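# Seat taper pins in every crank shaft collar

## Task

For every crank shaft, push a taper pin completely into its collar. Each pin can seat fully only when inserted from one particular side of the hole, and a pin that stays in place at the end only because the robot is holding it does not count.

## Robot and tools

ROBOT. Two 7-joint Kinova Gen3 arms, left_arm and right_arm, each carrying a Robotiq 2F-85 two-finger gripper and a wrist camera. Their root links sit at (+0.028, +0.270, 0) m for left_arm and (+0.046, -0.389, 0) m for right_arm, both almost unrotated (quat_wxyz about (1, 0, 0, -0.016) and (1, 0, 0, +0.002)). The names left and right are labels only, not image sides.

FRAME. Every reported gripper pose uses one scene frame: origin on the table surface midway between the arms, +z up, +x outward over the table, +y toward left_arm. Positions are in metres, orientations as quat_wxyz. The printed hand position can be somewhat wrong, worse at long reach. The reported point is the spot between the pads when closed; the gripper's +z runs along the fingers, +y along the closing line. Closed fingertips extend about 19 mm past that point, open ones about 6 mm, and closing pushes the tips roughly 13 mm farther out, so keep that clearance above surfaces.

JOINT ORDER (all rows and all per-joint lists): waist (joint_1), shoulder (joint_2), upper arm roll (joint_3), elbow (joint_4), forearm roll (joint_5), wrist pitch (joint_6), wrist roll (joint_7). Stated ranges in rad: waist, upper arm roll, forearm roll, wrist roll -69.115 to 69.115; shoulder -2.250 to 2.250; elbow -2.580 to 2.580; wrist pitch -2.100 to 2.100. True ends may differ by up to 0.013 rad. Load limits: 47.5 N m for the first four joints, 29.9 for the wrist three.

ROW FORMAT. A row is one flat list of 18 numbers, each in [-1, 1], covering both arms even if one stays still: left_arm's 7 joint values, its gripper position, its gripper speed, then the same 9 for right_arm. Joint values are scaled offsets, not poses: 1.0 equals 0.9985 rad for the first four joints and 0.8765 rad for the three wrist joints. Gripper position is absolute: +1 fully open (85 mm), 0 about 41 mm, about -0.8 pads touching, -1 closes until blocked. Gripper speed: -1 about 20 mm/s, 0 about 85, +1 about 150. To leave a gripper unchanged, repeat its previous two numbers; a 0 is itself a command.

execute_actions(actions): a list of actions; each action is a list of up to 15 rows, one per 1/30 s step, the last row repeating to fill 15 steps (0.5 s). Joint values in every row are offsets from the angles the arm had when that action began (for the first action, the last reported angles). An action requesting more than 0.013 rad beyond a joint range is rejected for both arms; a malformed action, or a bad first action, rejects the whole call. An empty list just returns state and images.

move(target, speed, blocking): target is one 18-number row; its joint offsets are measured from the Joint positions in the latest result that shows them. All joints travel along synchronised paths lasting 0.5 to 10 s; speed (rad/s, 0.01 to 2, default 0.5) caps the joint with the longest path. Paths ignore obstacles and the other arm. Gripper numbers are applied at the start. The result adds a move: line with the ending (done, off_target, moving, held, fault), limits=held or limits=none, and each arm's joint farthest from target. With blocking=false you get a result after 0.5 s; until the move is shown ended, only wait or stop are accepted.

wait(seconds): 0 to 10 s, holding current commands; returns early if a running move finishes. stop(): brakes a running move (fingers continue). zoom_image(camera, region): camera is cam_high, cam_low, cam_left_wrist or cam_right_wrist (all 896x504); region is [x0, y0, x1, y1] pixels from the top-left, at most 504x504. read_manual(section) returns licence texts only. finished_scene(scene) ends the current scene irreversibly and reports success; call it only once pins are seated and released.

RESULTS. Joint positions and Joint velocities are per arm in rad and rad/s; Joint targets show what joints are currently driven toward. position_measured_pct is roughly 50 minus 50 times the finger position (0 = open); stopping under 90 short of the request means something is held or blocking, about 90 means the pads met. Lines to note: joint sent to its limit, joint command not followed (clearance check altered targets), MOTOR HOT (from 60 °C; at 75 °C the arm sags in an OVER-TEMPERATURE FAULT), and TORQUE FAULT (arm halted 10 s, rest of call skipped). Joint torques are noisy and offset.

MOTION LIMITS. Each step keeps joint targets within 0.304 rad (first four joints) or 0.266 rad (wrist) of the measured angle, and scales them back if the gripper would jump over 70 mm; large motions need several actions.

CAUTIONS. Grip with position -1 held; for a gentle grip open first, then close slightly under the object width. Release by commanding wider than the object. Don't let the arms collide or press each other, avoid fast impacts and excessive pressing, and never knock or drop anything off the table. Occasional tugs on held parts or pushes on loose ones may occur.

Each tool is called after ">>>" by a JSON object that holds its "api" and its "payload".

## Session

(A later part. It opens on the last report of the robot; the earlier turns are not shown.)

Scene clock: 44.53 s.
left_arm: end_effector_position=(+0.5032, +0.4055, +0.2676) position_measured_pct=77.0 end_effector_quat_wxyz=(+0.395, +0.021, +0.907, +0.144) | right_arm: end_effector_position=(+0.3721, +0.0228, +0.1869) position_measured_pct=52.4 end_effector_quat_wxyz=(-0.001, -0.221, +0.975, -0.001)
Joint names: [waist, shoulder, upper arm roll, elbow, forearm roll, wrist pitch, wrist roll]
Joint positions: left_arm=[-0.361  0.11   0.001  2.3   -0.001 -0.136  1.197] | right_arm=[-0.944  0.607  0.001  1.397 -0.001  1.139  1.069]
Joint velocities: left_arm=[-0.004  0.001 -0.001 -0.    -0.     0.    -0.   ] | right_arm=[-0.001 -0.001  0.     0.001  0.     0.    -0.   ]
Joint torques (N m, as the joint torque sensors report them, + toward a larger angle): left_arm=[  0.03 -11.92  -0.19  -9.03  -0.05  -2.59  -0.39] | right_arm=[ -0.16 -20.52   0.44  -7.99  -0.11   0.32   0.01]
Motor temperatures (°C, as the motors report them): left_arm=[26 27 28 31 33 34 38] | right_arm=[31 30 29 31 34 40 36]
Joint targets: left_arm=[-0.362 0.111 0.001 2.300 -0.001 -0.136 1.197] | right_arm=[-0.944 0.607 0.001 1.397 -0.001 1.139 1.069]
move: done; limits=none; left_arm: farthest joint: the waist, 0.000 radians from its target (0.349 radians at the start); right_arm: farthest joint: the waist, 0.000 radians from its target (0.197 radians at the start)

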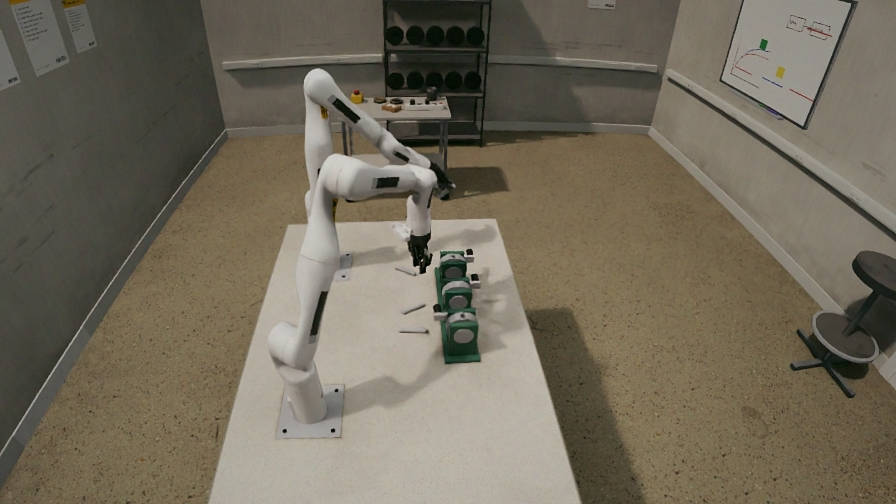

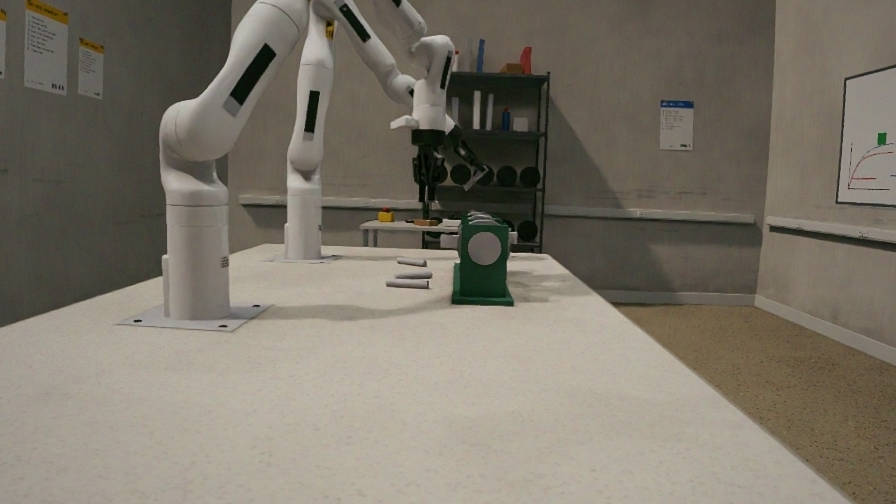

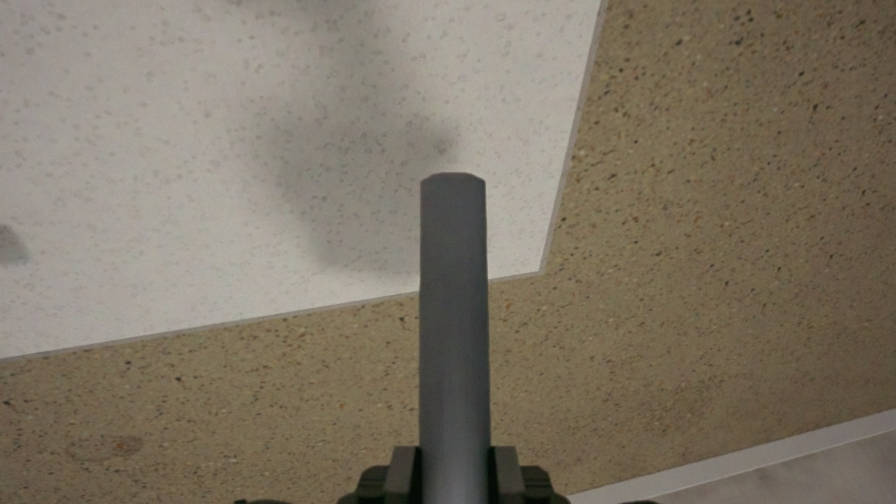

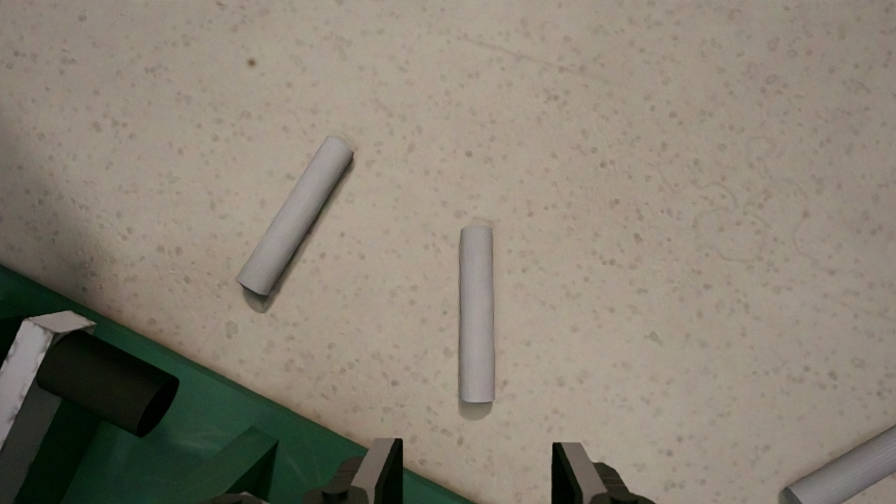

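>>> {"api": "move", "payload": {"target": [0,0.34,0,0,0,-0.995,0.427,-1,0.3,0,0.191,0,0.162,0,-0.404,0,-0.05,0.3], "speed": 0.9}}

Scene clock: 46.37 s.
left_arm: end_effector_position=(+0.6132, +0.4428, +0.3203) position_measured_pct=77.0 end_effector_quat_wxyz=(+0.636, -0.125, +0.755, +0.105) | right_arm: end_effector_position=(+0.3713, +0.0215, +0.0448) position_measured_pct=52.4 end_effector_quat_wxyz=(-0.000, -0.221, +0.975, -0.000)
Joint names: [waist, shoulder, upper arm roll, elbow, forearm roll, wrist pitch, wrist roll]
Joint positions: left_arm=[-0.361  0.45   0.001  2.3   -0.001 -1.008  1.572] | right_arm=[-0.944  0.798  0.001  1.559 -0.001  0.785  1.069]
Joint velocities: left_arm=[ 0.     0.002 -0.001 -0.     0.     0.001 -0.   ] | right_arm=[ 0.     0.001  0.001  0.001  0.     0.    -0.   ]
Joint torques (N m, as the joint torque sensors report them, + toward a larger angle): left_arm=[  0.29 -16.07   0.1   -6.93  -0.13  -3.5   -0.26] | right_arm=[ -0.03 -21.97   0.39  -5.82   0.21   0.23   0.04]
Motor temperatures (°C, as the motors report them): left_arm=[26 27 28 31 33 34 38] | right_arm=[31 30 29 31 34 40 36]
Joint targets: left_arm=[-0.361 0.450 0.001 2.300 -0.001 -1.008 1.572] | right_arm=[-0.944 0.798 0.001 1.559 -0.001 0.785 1.069]
move: done; limits=none; left_arm: farthest joint: the waist, 0.000 radians from its target (0.001 radians at the start); right_arm: farthest joint: the waist, 0.000 radians from its target (0.000 radians at the start)

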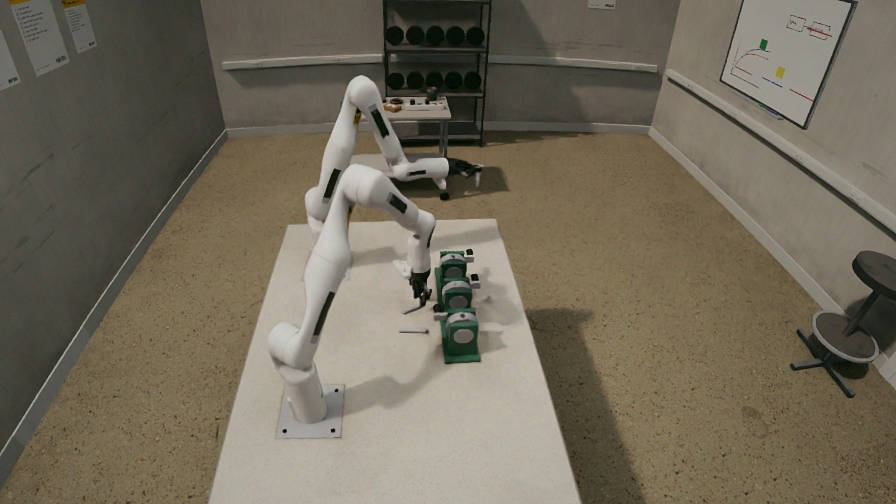

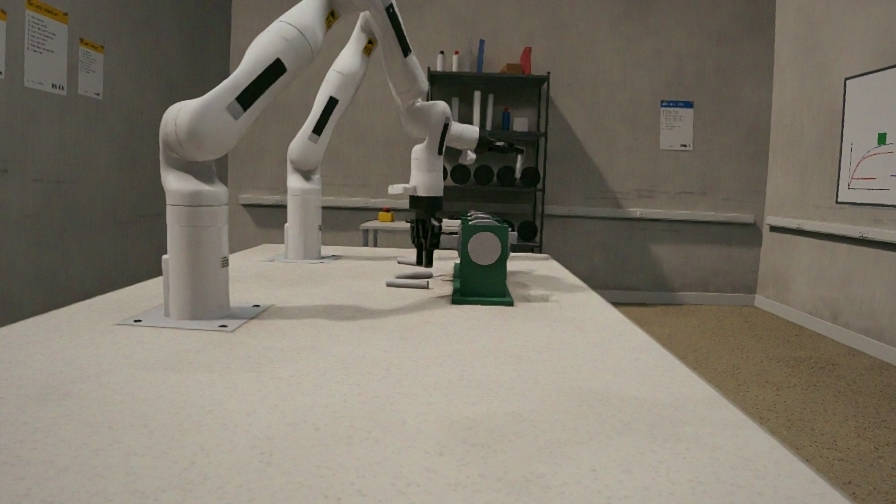

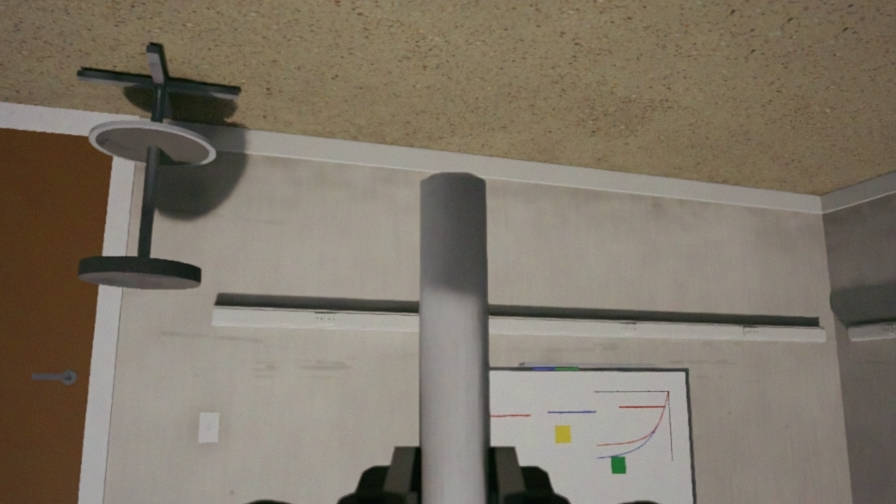

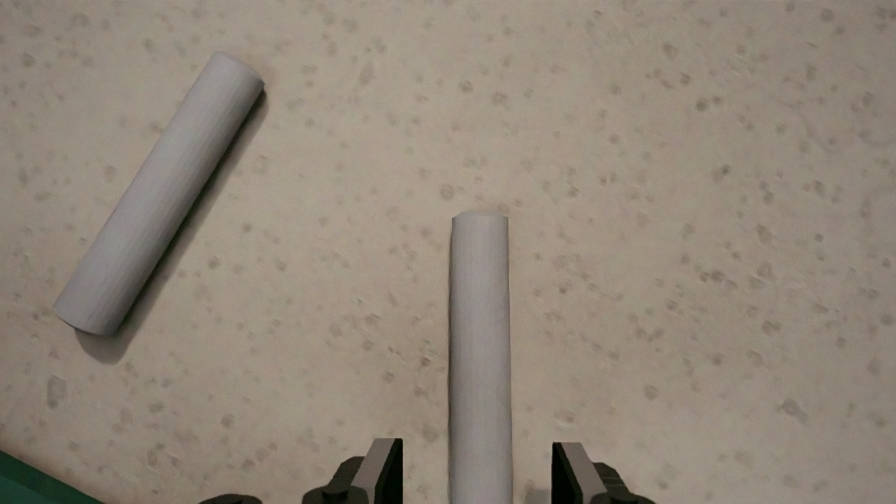

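>>> {"api": "move", "payload": {"target": [0,0,0,0,0,0,0,-1,0.3,0,0.0356,0,0.0094,0,-0.052,0,-0.05,0.3], "speed": 0.15}}

>>> {"api": "move", "payload": {"target": [0,0,0,0,0,0,0,-1,0.3,0,0,0,0,0,0,0,-1,0.3]}}

>>> {"api": "move", "payload": {"target": [0,0,0,0,0,0,0,-1,0.3,0,-0.227,0,-0.171,0,0.456,0,-1,0.3], "speed": 0.7}}

Scene clock: 47.60 s.
left_arm: end_effector_position=(+0.6132, +0.4428, +0.3203) position_measured_pct=77.0 end_effector_quat_wxyz=(+0.636, -0.125, +0.755, +0.105) | right_arm: end_effector_position=(+0.3715, +0.0217, +0.0243) position_measured_pct=52.4 end_effector_quat_wxyz=(+0.000, -0.221, +0.975, +0.000)
Joint names: [waist, shoulder, upper arm roll, elbow, forearm roll, wrist pitch, wrist roll]
Joint positions: left_arm=[-0.361  0.45   0.001  2.3   -0.001 -1.008  1.572] | right_arm=[-0.944  0.833  0.001  1.568 -0.001  0.74   1.069]
Joint velocities: left_arm=[-0.     0.    -0.     0.001 -0.    -0.001 -0.   ] | right_arm=[ 0.     0.002  0.     0.002 -0.    -0.     0.   ]
Joint torques (N m, as the joint torque sensors report them, + toward a larger angle): left_arm=[ -0.13 -16.79   0.1   -7.08   0.24  -3.52  -0.12] | right_arm=[  0.03 -22.11   0.74  -5.62  -0.14   0.16  -0.05]
Motor temperatures (°C, as the motors report them): left_arm=[26 27 28 31 33 34 38] | right_arm=[31 30 29 31 34 40 36]
Joint targets: left_arm=[-0.361 0.450 0.001 2.300 -0.001 -1.008 1.572] | right_arm=[-0.944 0.834 0.001 1.568 -0.001 0.740 1.069]
move: done; limits=none; left_arm: farthest joint: the waist, 0.000 radians from its target (0.000 radians at the start); right_arm: farthest joint: the waist, 0.000 radians from its target (0.000 radians at the start)

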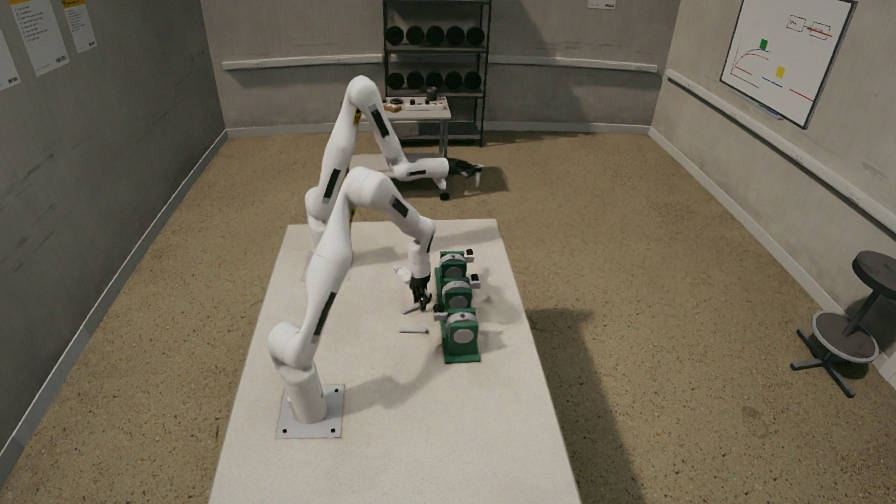

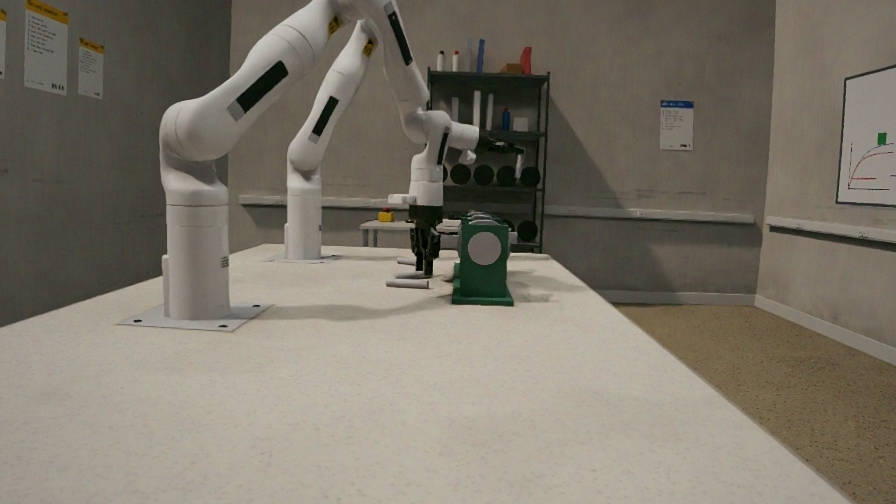

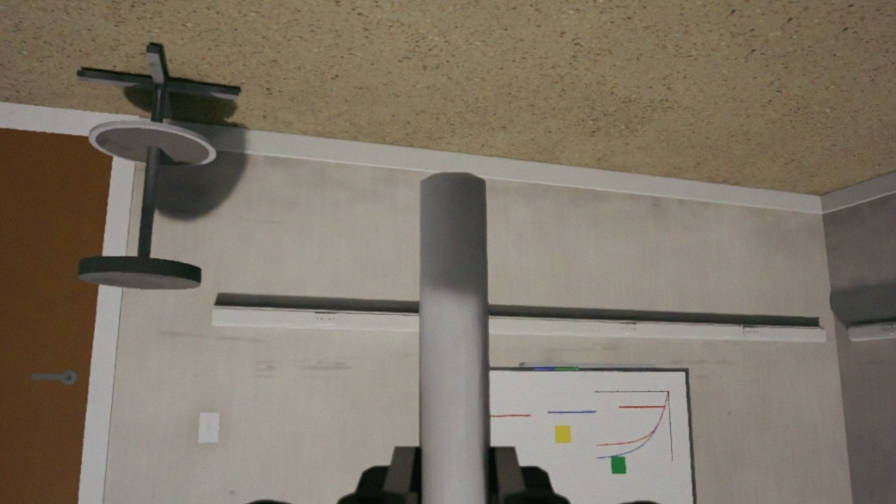

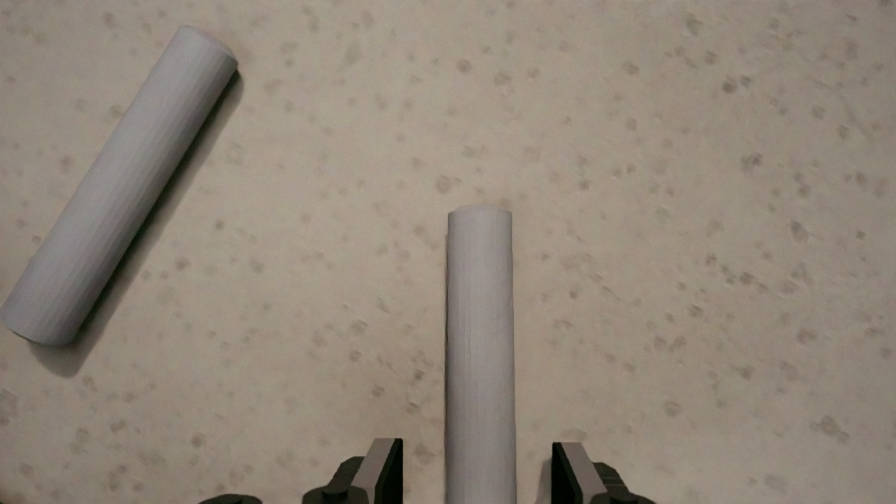

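Scene clock: 48.13 s.
left_arm: end_effector_position=(+0.6132, +0.4428, +0.3203) position_measured_pct=77.0 end_effector_quat_wxyz=(+0.636, -0.125, +0.755, +0.105) | right_arm: end_effector_position=(+0.3715, +0.0218, +0.0248) position_measured_pct=77.4 end_effector_quat_wxyz=(+0.000, -0.221, +0.975, +0.000)
Joint names: [waist, shoulder, upper arm roll, elbow, forearm roll, wrist pitch, wrist roll]
Joint positions: left_arm=[-0.361  0.45   0.001  2.3   -0.001 -1.008  1.572] | right_arm=[-0.944  0.832  0.001  1.568 -0.001  0.74   1.069]
Joint velocities: left_arm=[-0.     0.     0.002  0.001  0.    -0.001  0.   ] | right_arm=[-0.    -0.    -0.002  0.    -0.    -0.    -0.   ]
Joint torques (N m, as the joint torque sensors report them, + toward a larger angle): left_arm=[ -0.27 -16.2   -0.05  -7.36   0.    -3.54  -0.03] | right_arm=[ -0.04 -20.8    1.02  -5.96  -0.01  -0.25   0.13]
Motor temperatures (°C, as the motors report them): left_arm=[26 27 28 31 33 34 38] | right_arm=[31 30 29 31 34 40 36]
Joint targets: left_arm=[-0.361 0.450 0.001 2.300 -0.001 -1.008 1.572] | right_arm=[-0.944 0.833 0.001 1.568 -0.001 0.740 1.069]
move: done; limits=none; left_arm: farthest joint: the waist, 0.000 radians from its target (0.000 radians at the start); right_arm: farthest joint: the shoulder, 0.001 radians from its target (0.000 radians at the start)

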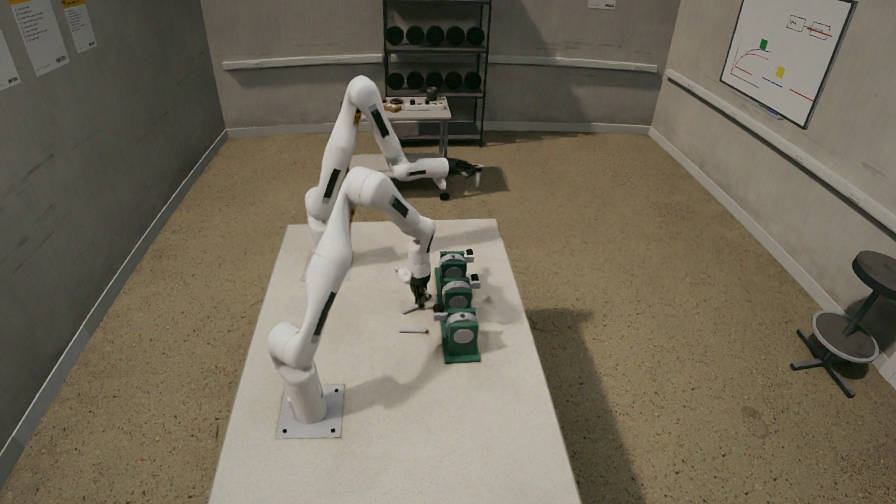

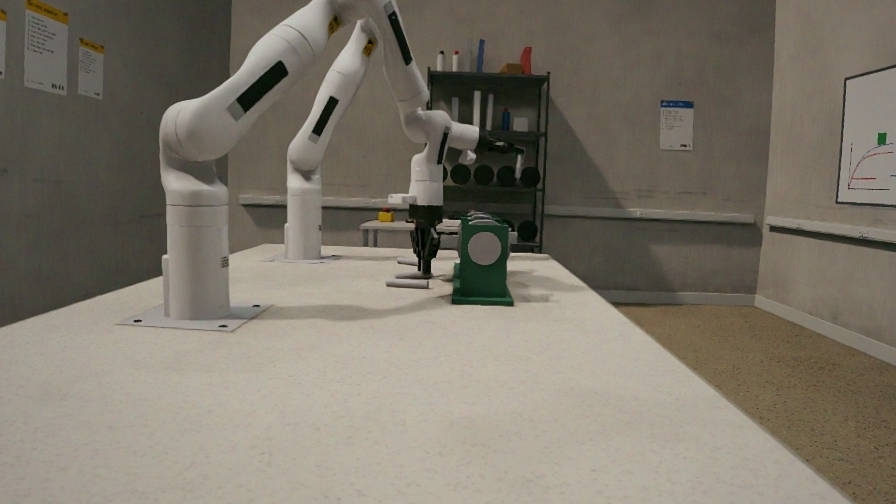

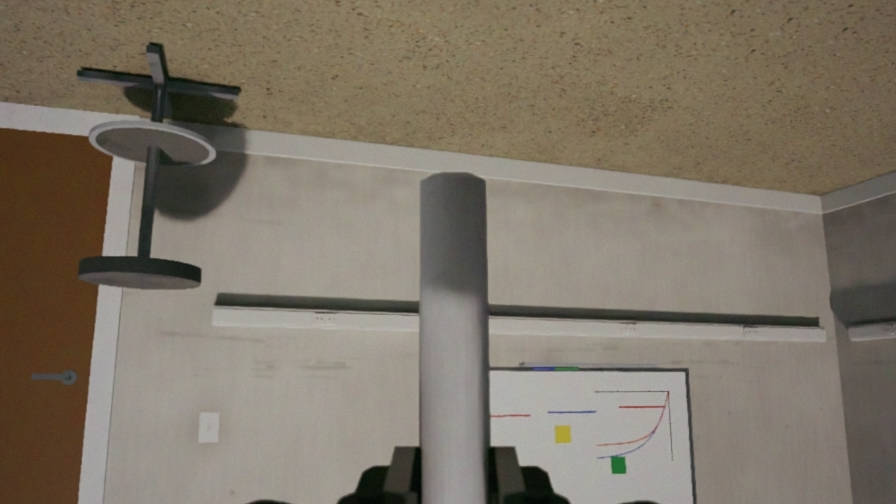

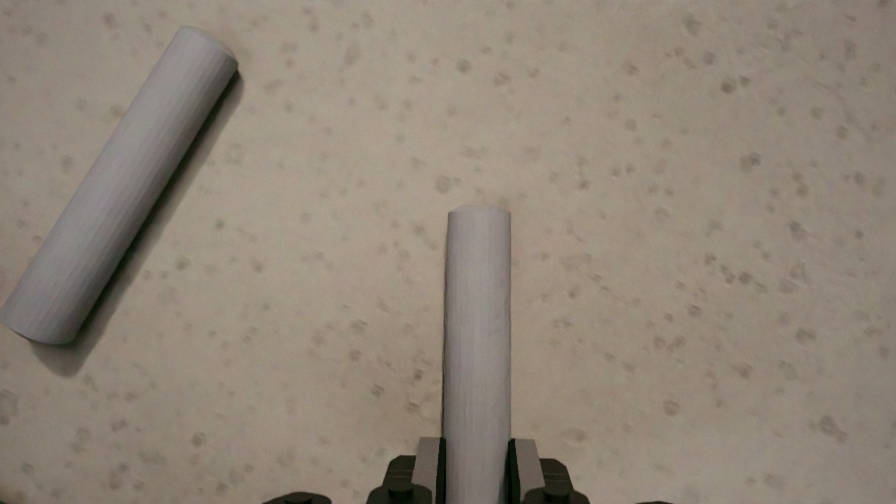

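Scene clock: 49.17 s.
left_arm: end_effector_position=(+0.6132, +0.4428, +0.3203) position_measured_pct=77.0 end_effector_quat_wxyz=(+0.636, -0.125, +0.755, +0.105) | right_arm: end_effector_position=(+0.3719, +0.0226, +0.1875) position_measured_pct=77.4 end_effector_quat_wxyz=(-0.001, -0.221, +0.975, -0.000)
Joint names: [waist, shoulder, upper arm roll, elbow, forearm roll, wrist pitch, wrist roll]
Joint positions: left_arm=[-0.361  0.45   0.001  2.3   -0.001 -1.008  1.572] | right_arm=[-0.944  0.606  0.001  1.397 -0.001  1.14   1.069]
Joint velocities: left_arm=[ 0.001 -0.    -0.001 -0.    -0.     0.     0.   ] | right_arm=[-0.    -0.003  0.001  0.    -0.    -0.     0.   ]
Joint torques (N m, as the joint torque sensors report them, + toward a larger angle): left_arm=[ -0.28 -16.47   0.03  -7.65  -0.1   -3.41   0.02] | right_arm=[ -0.3  -21.02   0.61  -8.43  -0.15   0.11   0.05]
Motor temperatures (°C, as the motors report them): left_arm=[26 27 28 31 33 34 38] | right_arm=[31 30 29 31 34 40 36]
Joint targets: left_arm=[-0.361 0.450 0.001 2.300 -0.001 -1.008 1.572] | right_arm=[-0.944 0.606 0.001 1.397 -0.001 1.140 1.069]
move: done; limits=none; left_arm: farthest joint: the waist, 0.000 radians from its target (0.000 radians at the start); right_arm: farthest joint: the shoulder, 0.001 radians from its target (0.227 radians at the start)

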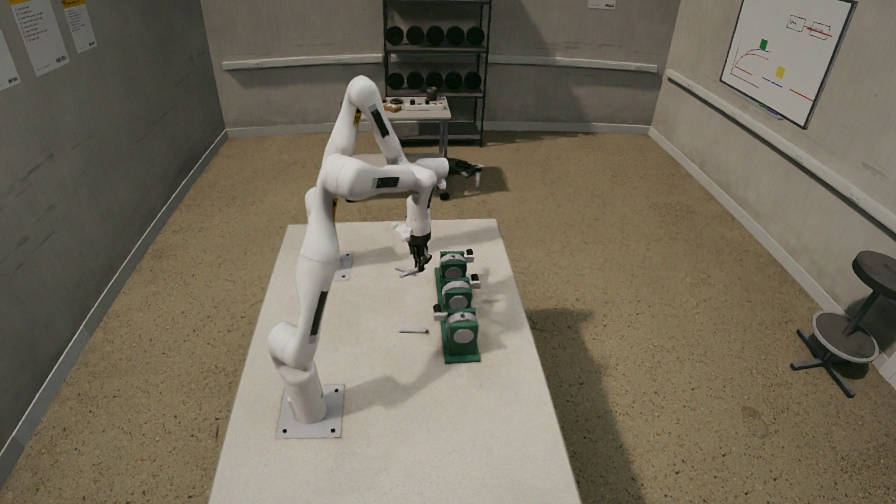

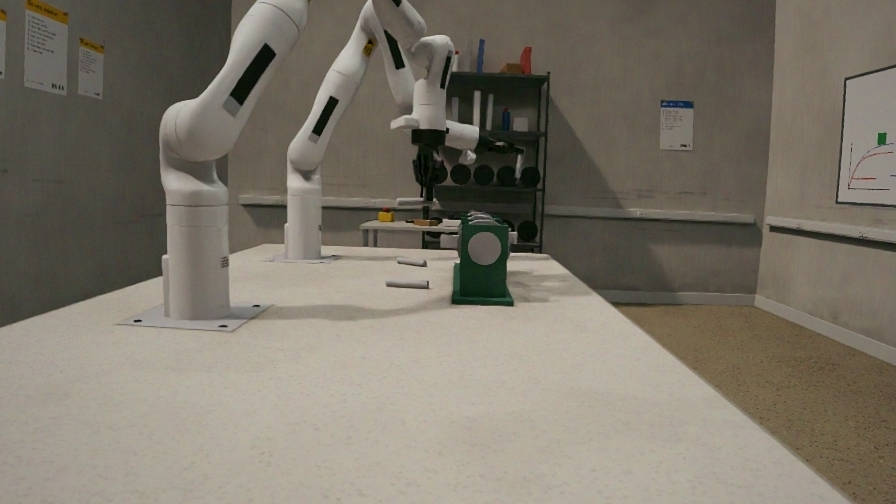

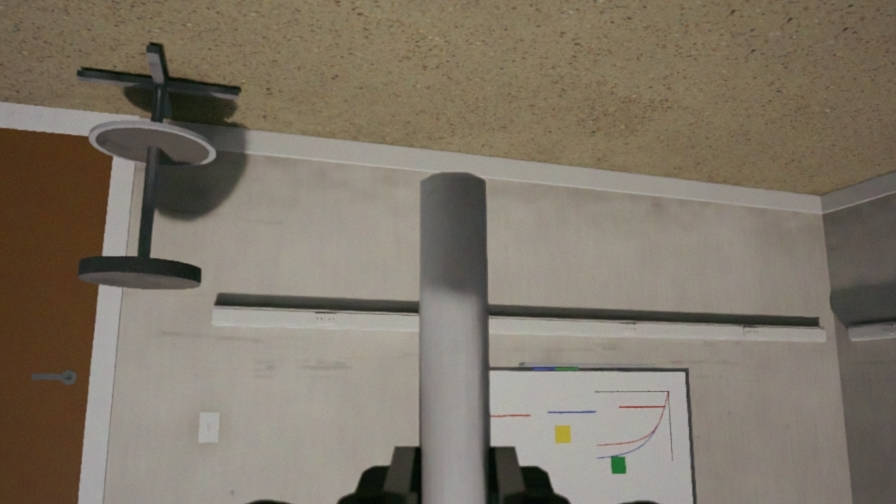

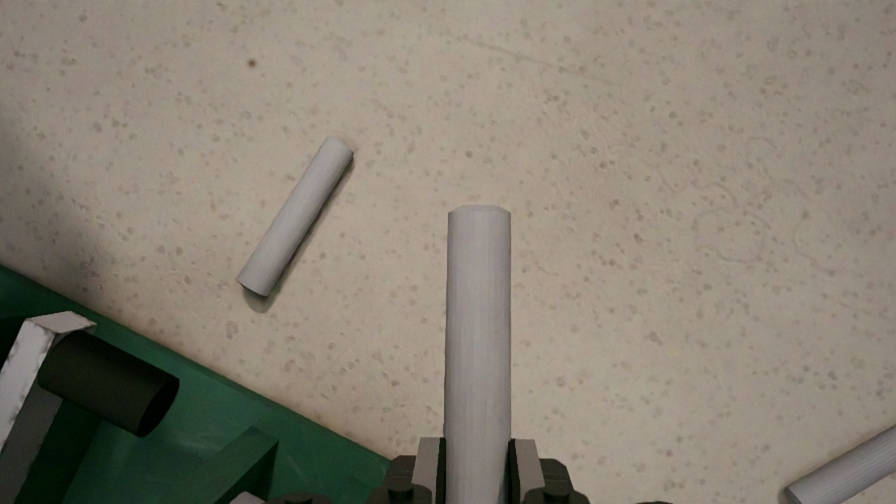

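>>> {"api": "move", "payload": {"target": [0.3,0,0,0,0,0,0,-1,0.3,0.75,-0.729,0,0.8,0,-0.6,0.573,-1,0.3], "speed": 0.9}}

>>> {"api": "move", "payload": {"target": [0.758,0.3,0,-0.016,0,-0.52,0,-1,0.3,0,0,0,0.248,0,-0.74,0,-1,0.3], "speed": 0.8}}

>>> {"api": "move", "payload": {"target": [0,0.126,0,0,0,-0.143,0,-1,0.3,0,0,0,0,0,0,0,-1,0.3], "speed": 0.3}}

Scene clock: 51.63 s.
left_arm: end_effector_position=(+0.6380, +0.2623, +0.3203) position_measured_pct=77.0 end_effector_quat_wxyz=(+0.644, -0.011, +0.765, +0.009) | right_arm: end_effector_position=(+0.4038, -0.3419, +0.2708) position_measured_pct=77.4 end_effector_quat_wxyz=(+0.223, -0.096, +0.970, +0.023)
Joint names: [waist, shoulder, upper arm roll, elbow, forearm roll, wrist pitch, wrist roll]
Joint positions: left_arm=[-0.062  0.45   0.001  2.3   -0.001 -1.008  1.572] | right_arm=[-0.196 -0.122  0.001  2.196 -0.001  0.614  1.572]
Joint velocities: left_arm=[ 0.001  0.001 -0.001  0.    -0.     0.    -0.   ] | right_arm=[ 0.003 -0.001  0.     0.001 -0.     0.     0.   ]
Joint torques (N m, as the joint torque sensors report them, + toward a larger angle): left_arm=[ -0.42 -16.82  -0.06  -7.37  -0.21  -3.49  -0.16] | right_arm=[-0.06 -6.81  0.19 -9.78  0.05 -1.18 -0.22]
Motor temperatures (°C, as the motors report them): left_arm=[26 27 28 31 33 34 38] | right_arm=[31 30 29 31 34 40 36]
Joint targets: left_arm=[-0.062 0.450 0.001 2.300 -0.001 -1.008 1.572] | right_arm=[-0.195 -0.122 0.001 2.196 -0.001 0.614 1.572]
move: done; limits=none; left_arm: farthest joint: the waist, 0.000 radians from its target (0.300 radians at the start); right_arm: farthest joint: the waist, 0.001 radians from its target (0.749 radians at the start)

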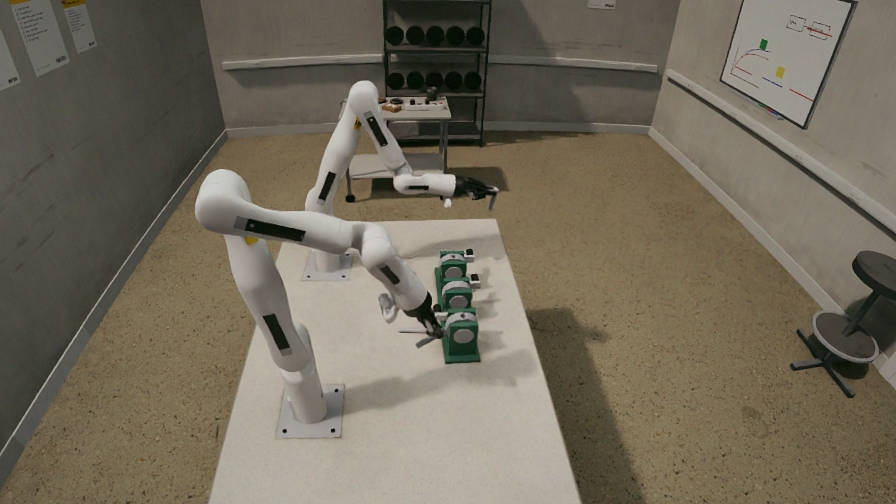

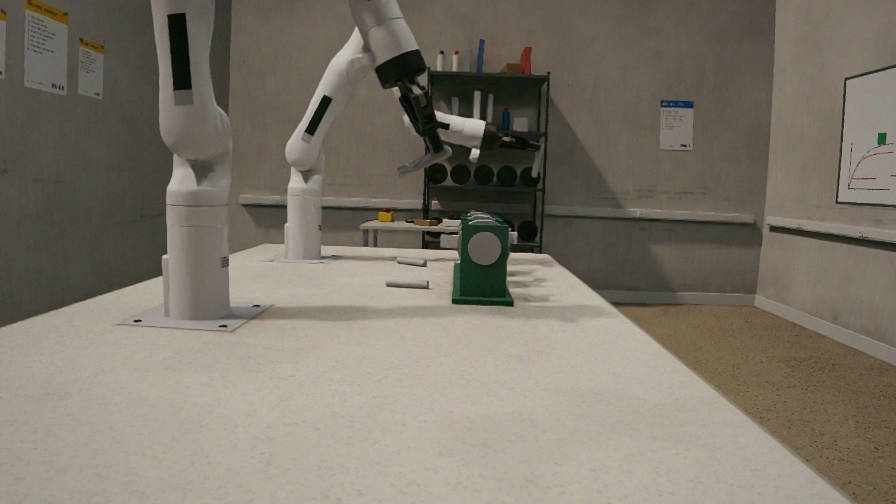

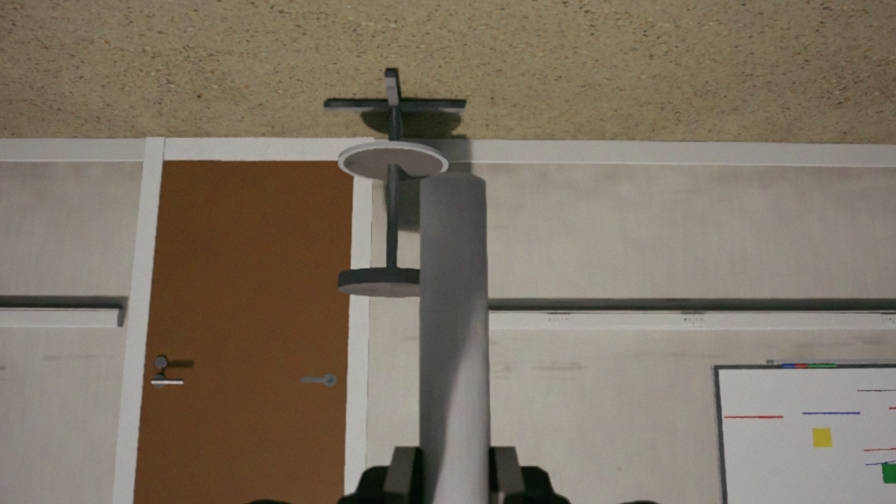

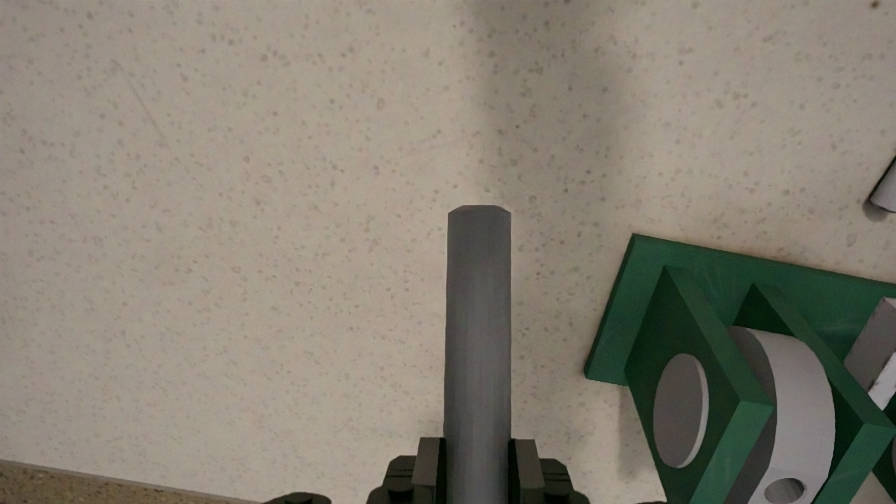

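Scene clock: 53.27 s.
left_arm: end_effector_position=(+0.4827, -0.1692, +0.2809) position_measured_pct=77.0 end_effector_quat_wxyz=(+0.661, +0.251, +0.660, -0.253) | right_arm: end_effector_position=(+0.4557, -0.3317, +0.2833) position_measured_pct=77.4 end_effector_quat_wxyz=(+0.412, -0.090, +0.906, +0.041)
Joint names: [waist, shoulder, upper arm roll, elbow, forearm roll, wrist pitch, wrist roll]
Joint positions: left_arm=[ 0.695  0.749  0.001  2.284 -0.001 -1.464  1.572] | right_arm=[-0.196 -0.122  0.001  2.444 -0.001 -0.035  1.572]
Joint velocities: left_arm=[ 0.002  0.001 -0.    -0.     0.    -0.001 -0.   ] | right_arm=[-0.     0.002 -0.    -0.002  0.     0.    -0.   ]
Joint torques (N m, as the joint torque sensors report them, + toward a larger angle): left_arm=[ -0.31 -19.85   0.17  -4.72   0.08  -3.57  -0.32] | right_arm=[-0.15 -6.99  0.07 -8.74  0.07 -2.13 -0.07]
Motor temperatures (°C, as the motors report them): left_arm=[26 27 28 31 33 34 38] | right_arm=[31 30 29 31 34 40 36]
Joint targets: left_arm=[0.695 0.749 0.001 2.284 -0.001 -1.464 1.572] | right_arm=[-0.196 -0.122 0.001 2.444 -0.001 -0.035 1.572]
move: done; limits=none; left_arm: farthest joint: the waist, 0.000 radians from its target (0.757 radians at the start); right_arm: farthest joint: the waist, 0.000 radians from its target (0.000 radians at the start)

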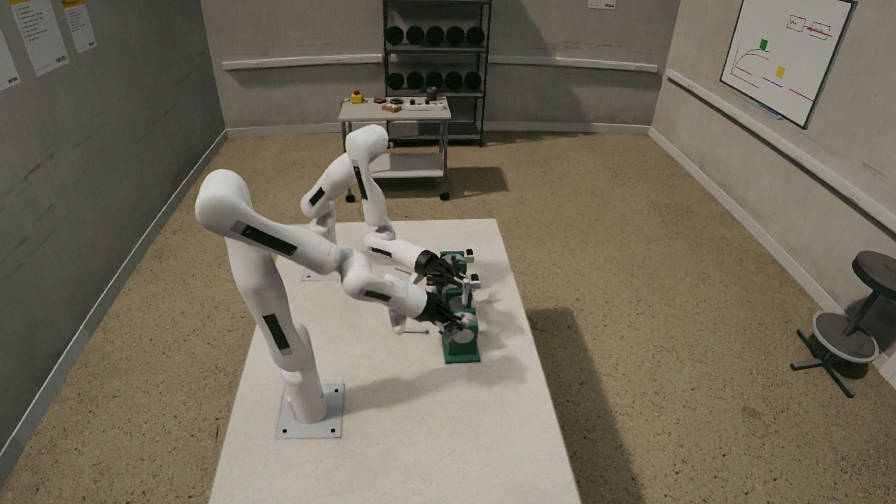

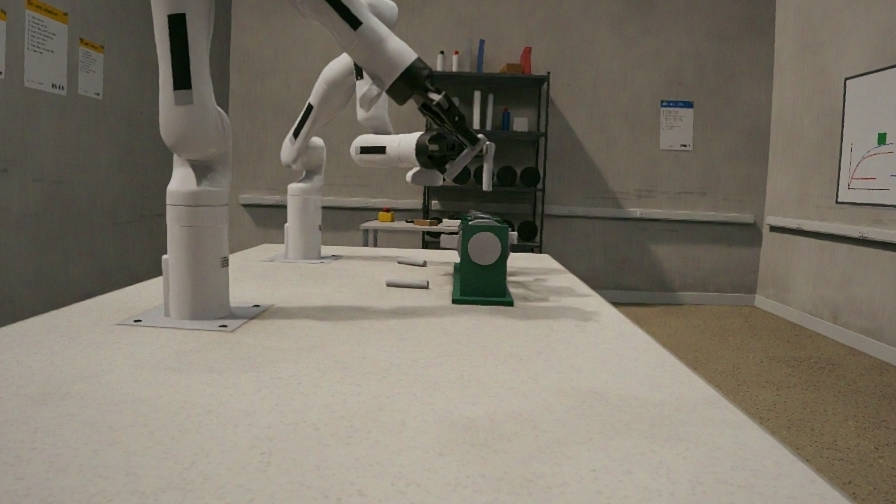

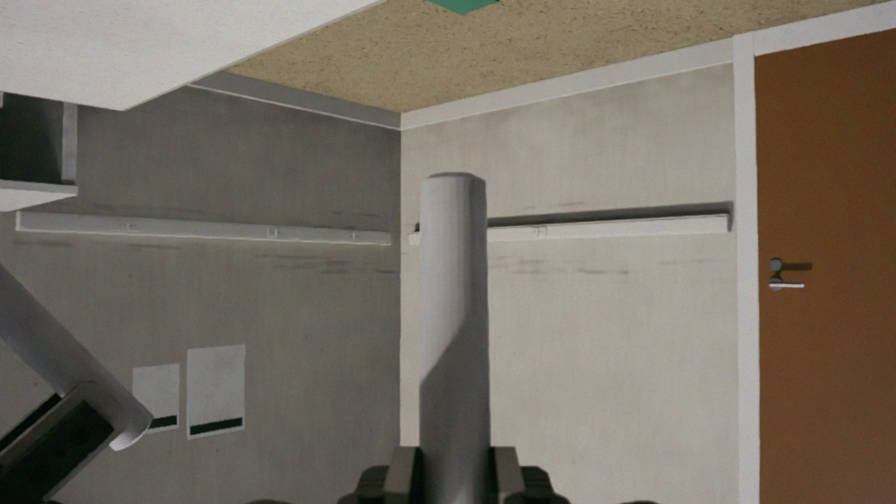

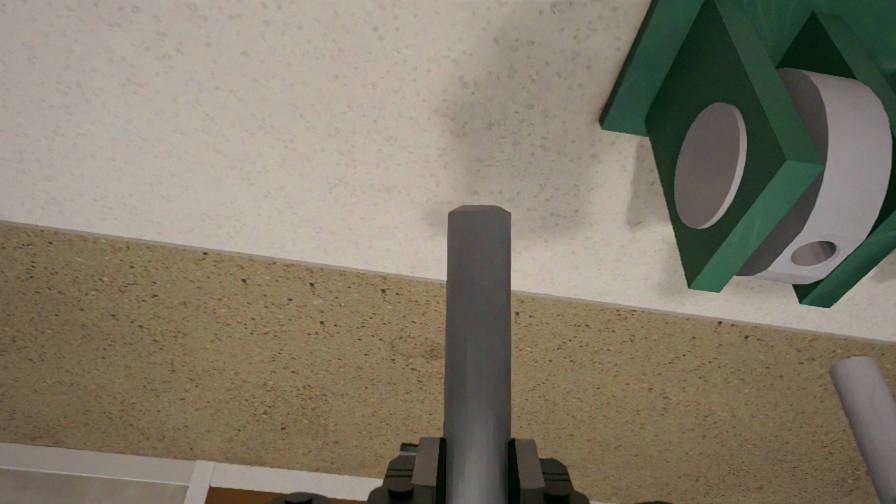

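Scene clock: 54.17 s.
left_arm: end_effector_position=(+0.4804, -0.1671, +0.2407) position_measured_pct=77.0 end_effector_quat_wxyz=(+0.661, +0.251, +0.660, -0.253) | right_arm: end_effector_position=(+0.4557, -0.3317, +0.2833) position_measured_pct=77.4 end_effector_quat_wxyz=(+0.412, -0.090, +0.906, +0.041)
Joint names: [waist, shoulder, upper arm roll, elbow, forearm roll, wrist pitch, wrist roll]
Joint positions: left_arm=[ 0.695  0.875  0.001  2.284 -0.001 -1.589  1.572] | right_arm=[-0.196 -0.122  0.001  2.444 -0.001 -0.035  1.572]
Joint velocities: left_arm=[-0.     0.002  0.001 -0.001 -0.     0.001 -0.   ] | right_arm=[ 0.     0.001 -0.001 -0.001 -0.     0.001  0.   ]
Joint torques (N m, as the joint torque sensors report them, + toward a larger angle): left_arm=[  0.16 -20.41  -0.21  -3.68   0.02  -3.53  -0.02] | right_arm=[-0.2  -7.38 -0.03 -9.19  0.24 -2.42 -0.08]
Motor temperatures (°C, as the motors report them): left_arm=[26 27 28 31 33 34 38] | right_arm=[31 30 29 31 34 40 36]
Joint targets: left_arm=[0.695 0.875 0.001 2.284 -0.001 -1.589 1.572] | right_arm=[-0.196 -0.122 0.001 2.444 -0.001 -0.035 1.572]
move: done; limits=none; left_arm: farthest joint: the waist, 0.000 radians from its target (0.000 radians at the start); right_arm: farthest joint: the waist, 0.000 radians from its target (0.000 radians at the start)

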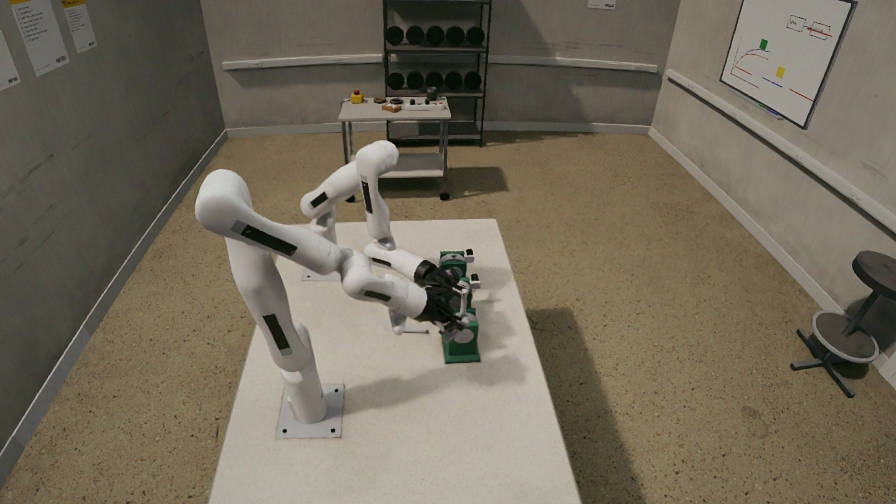

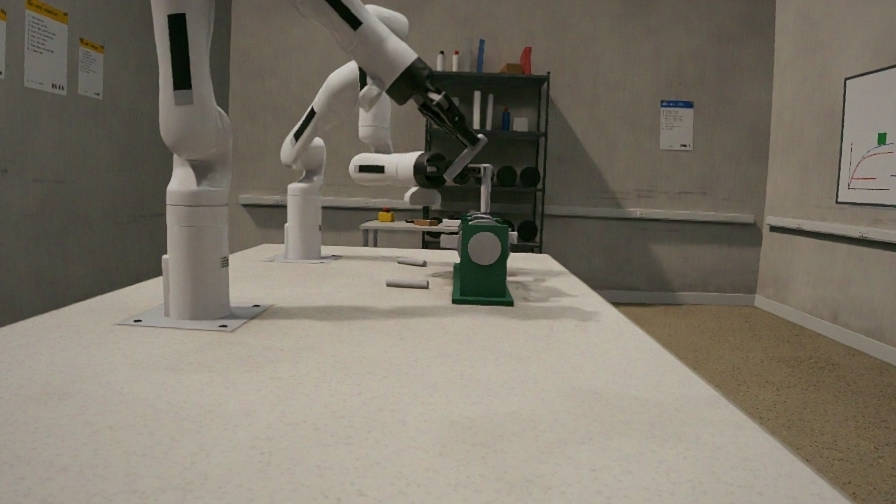

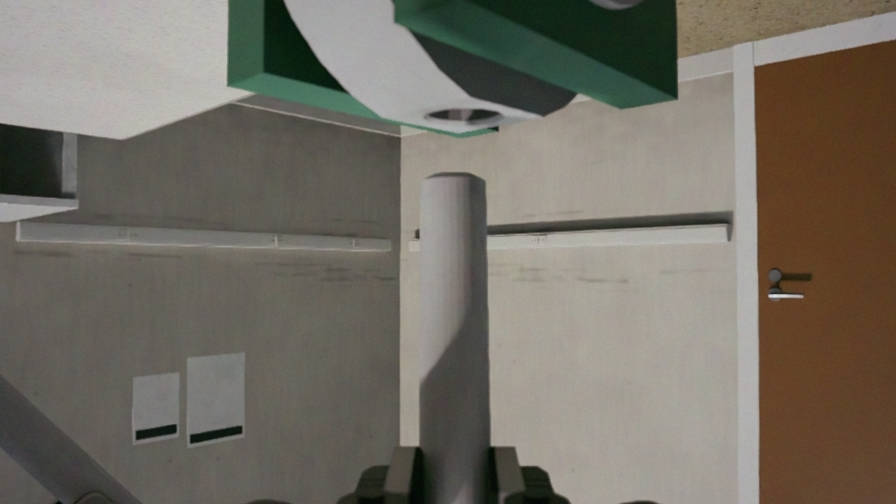

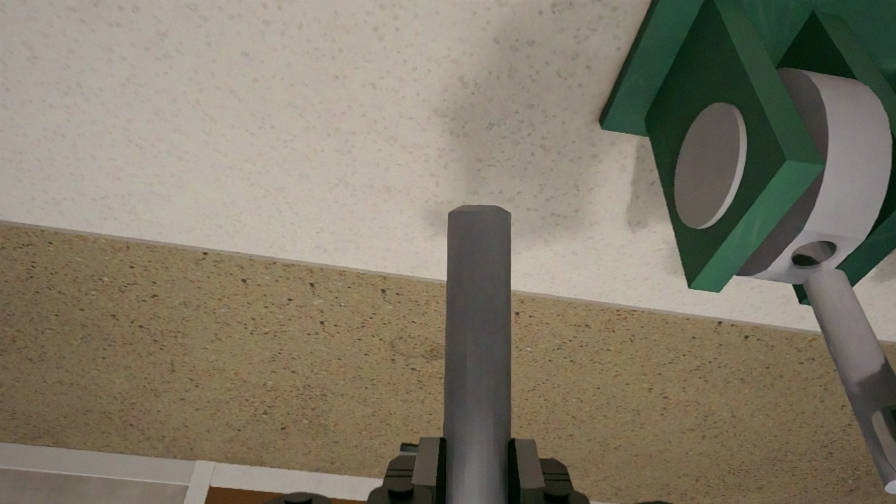

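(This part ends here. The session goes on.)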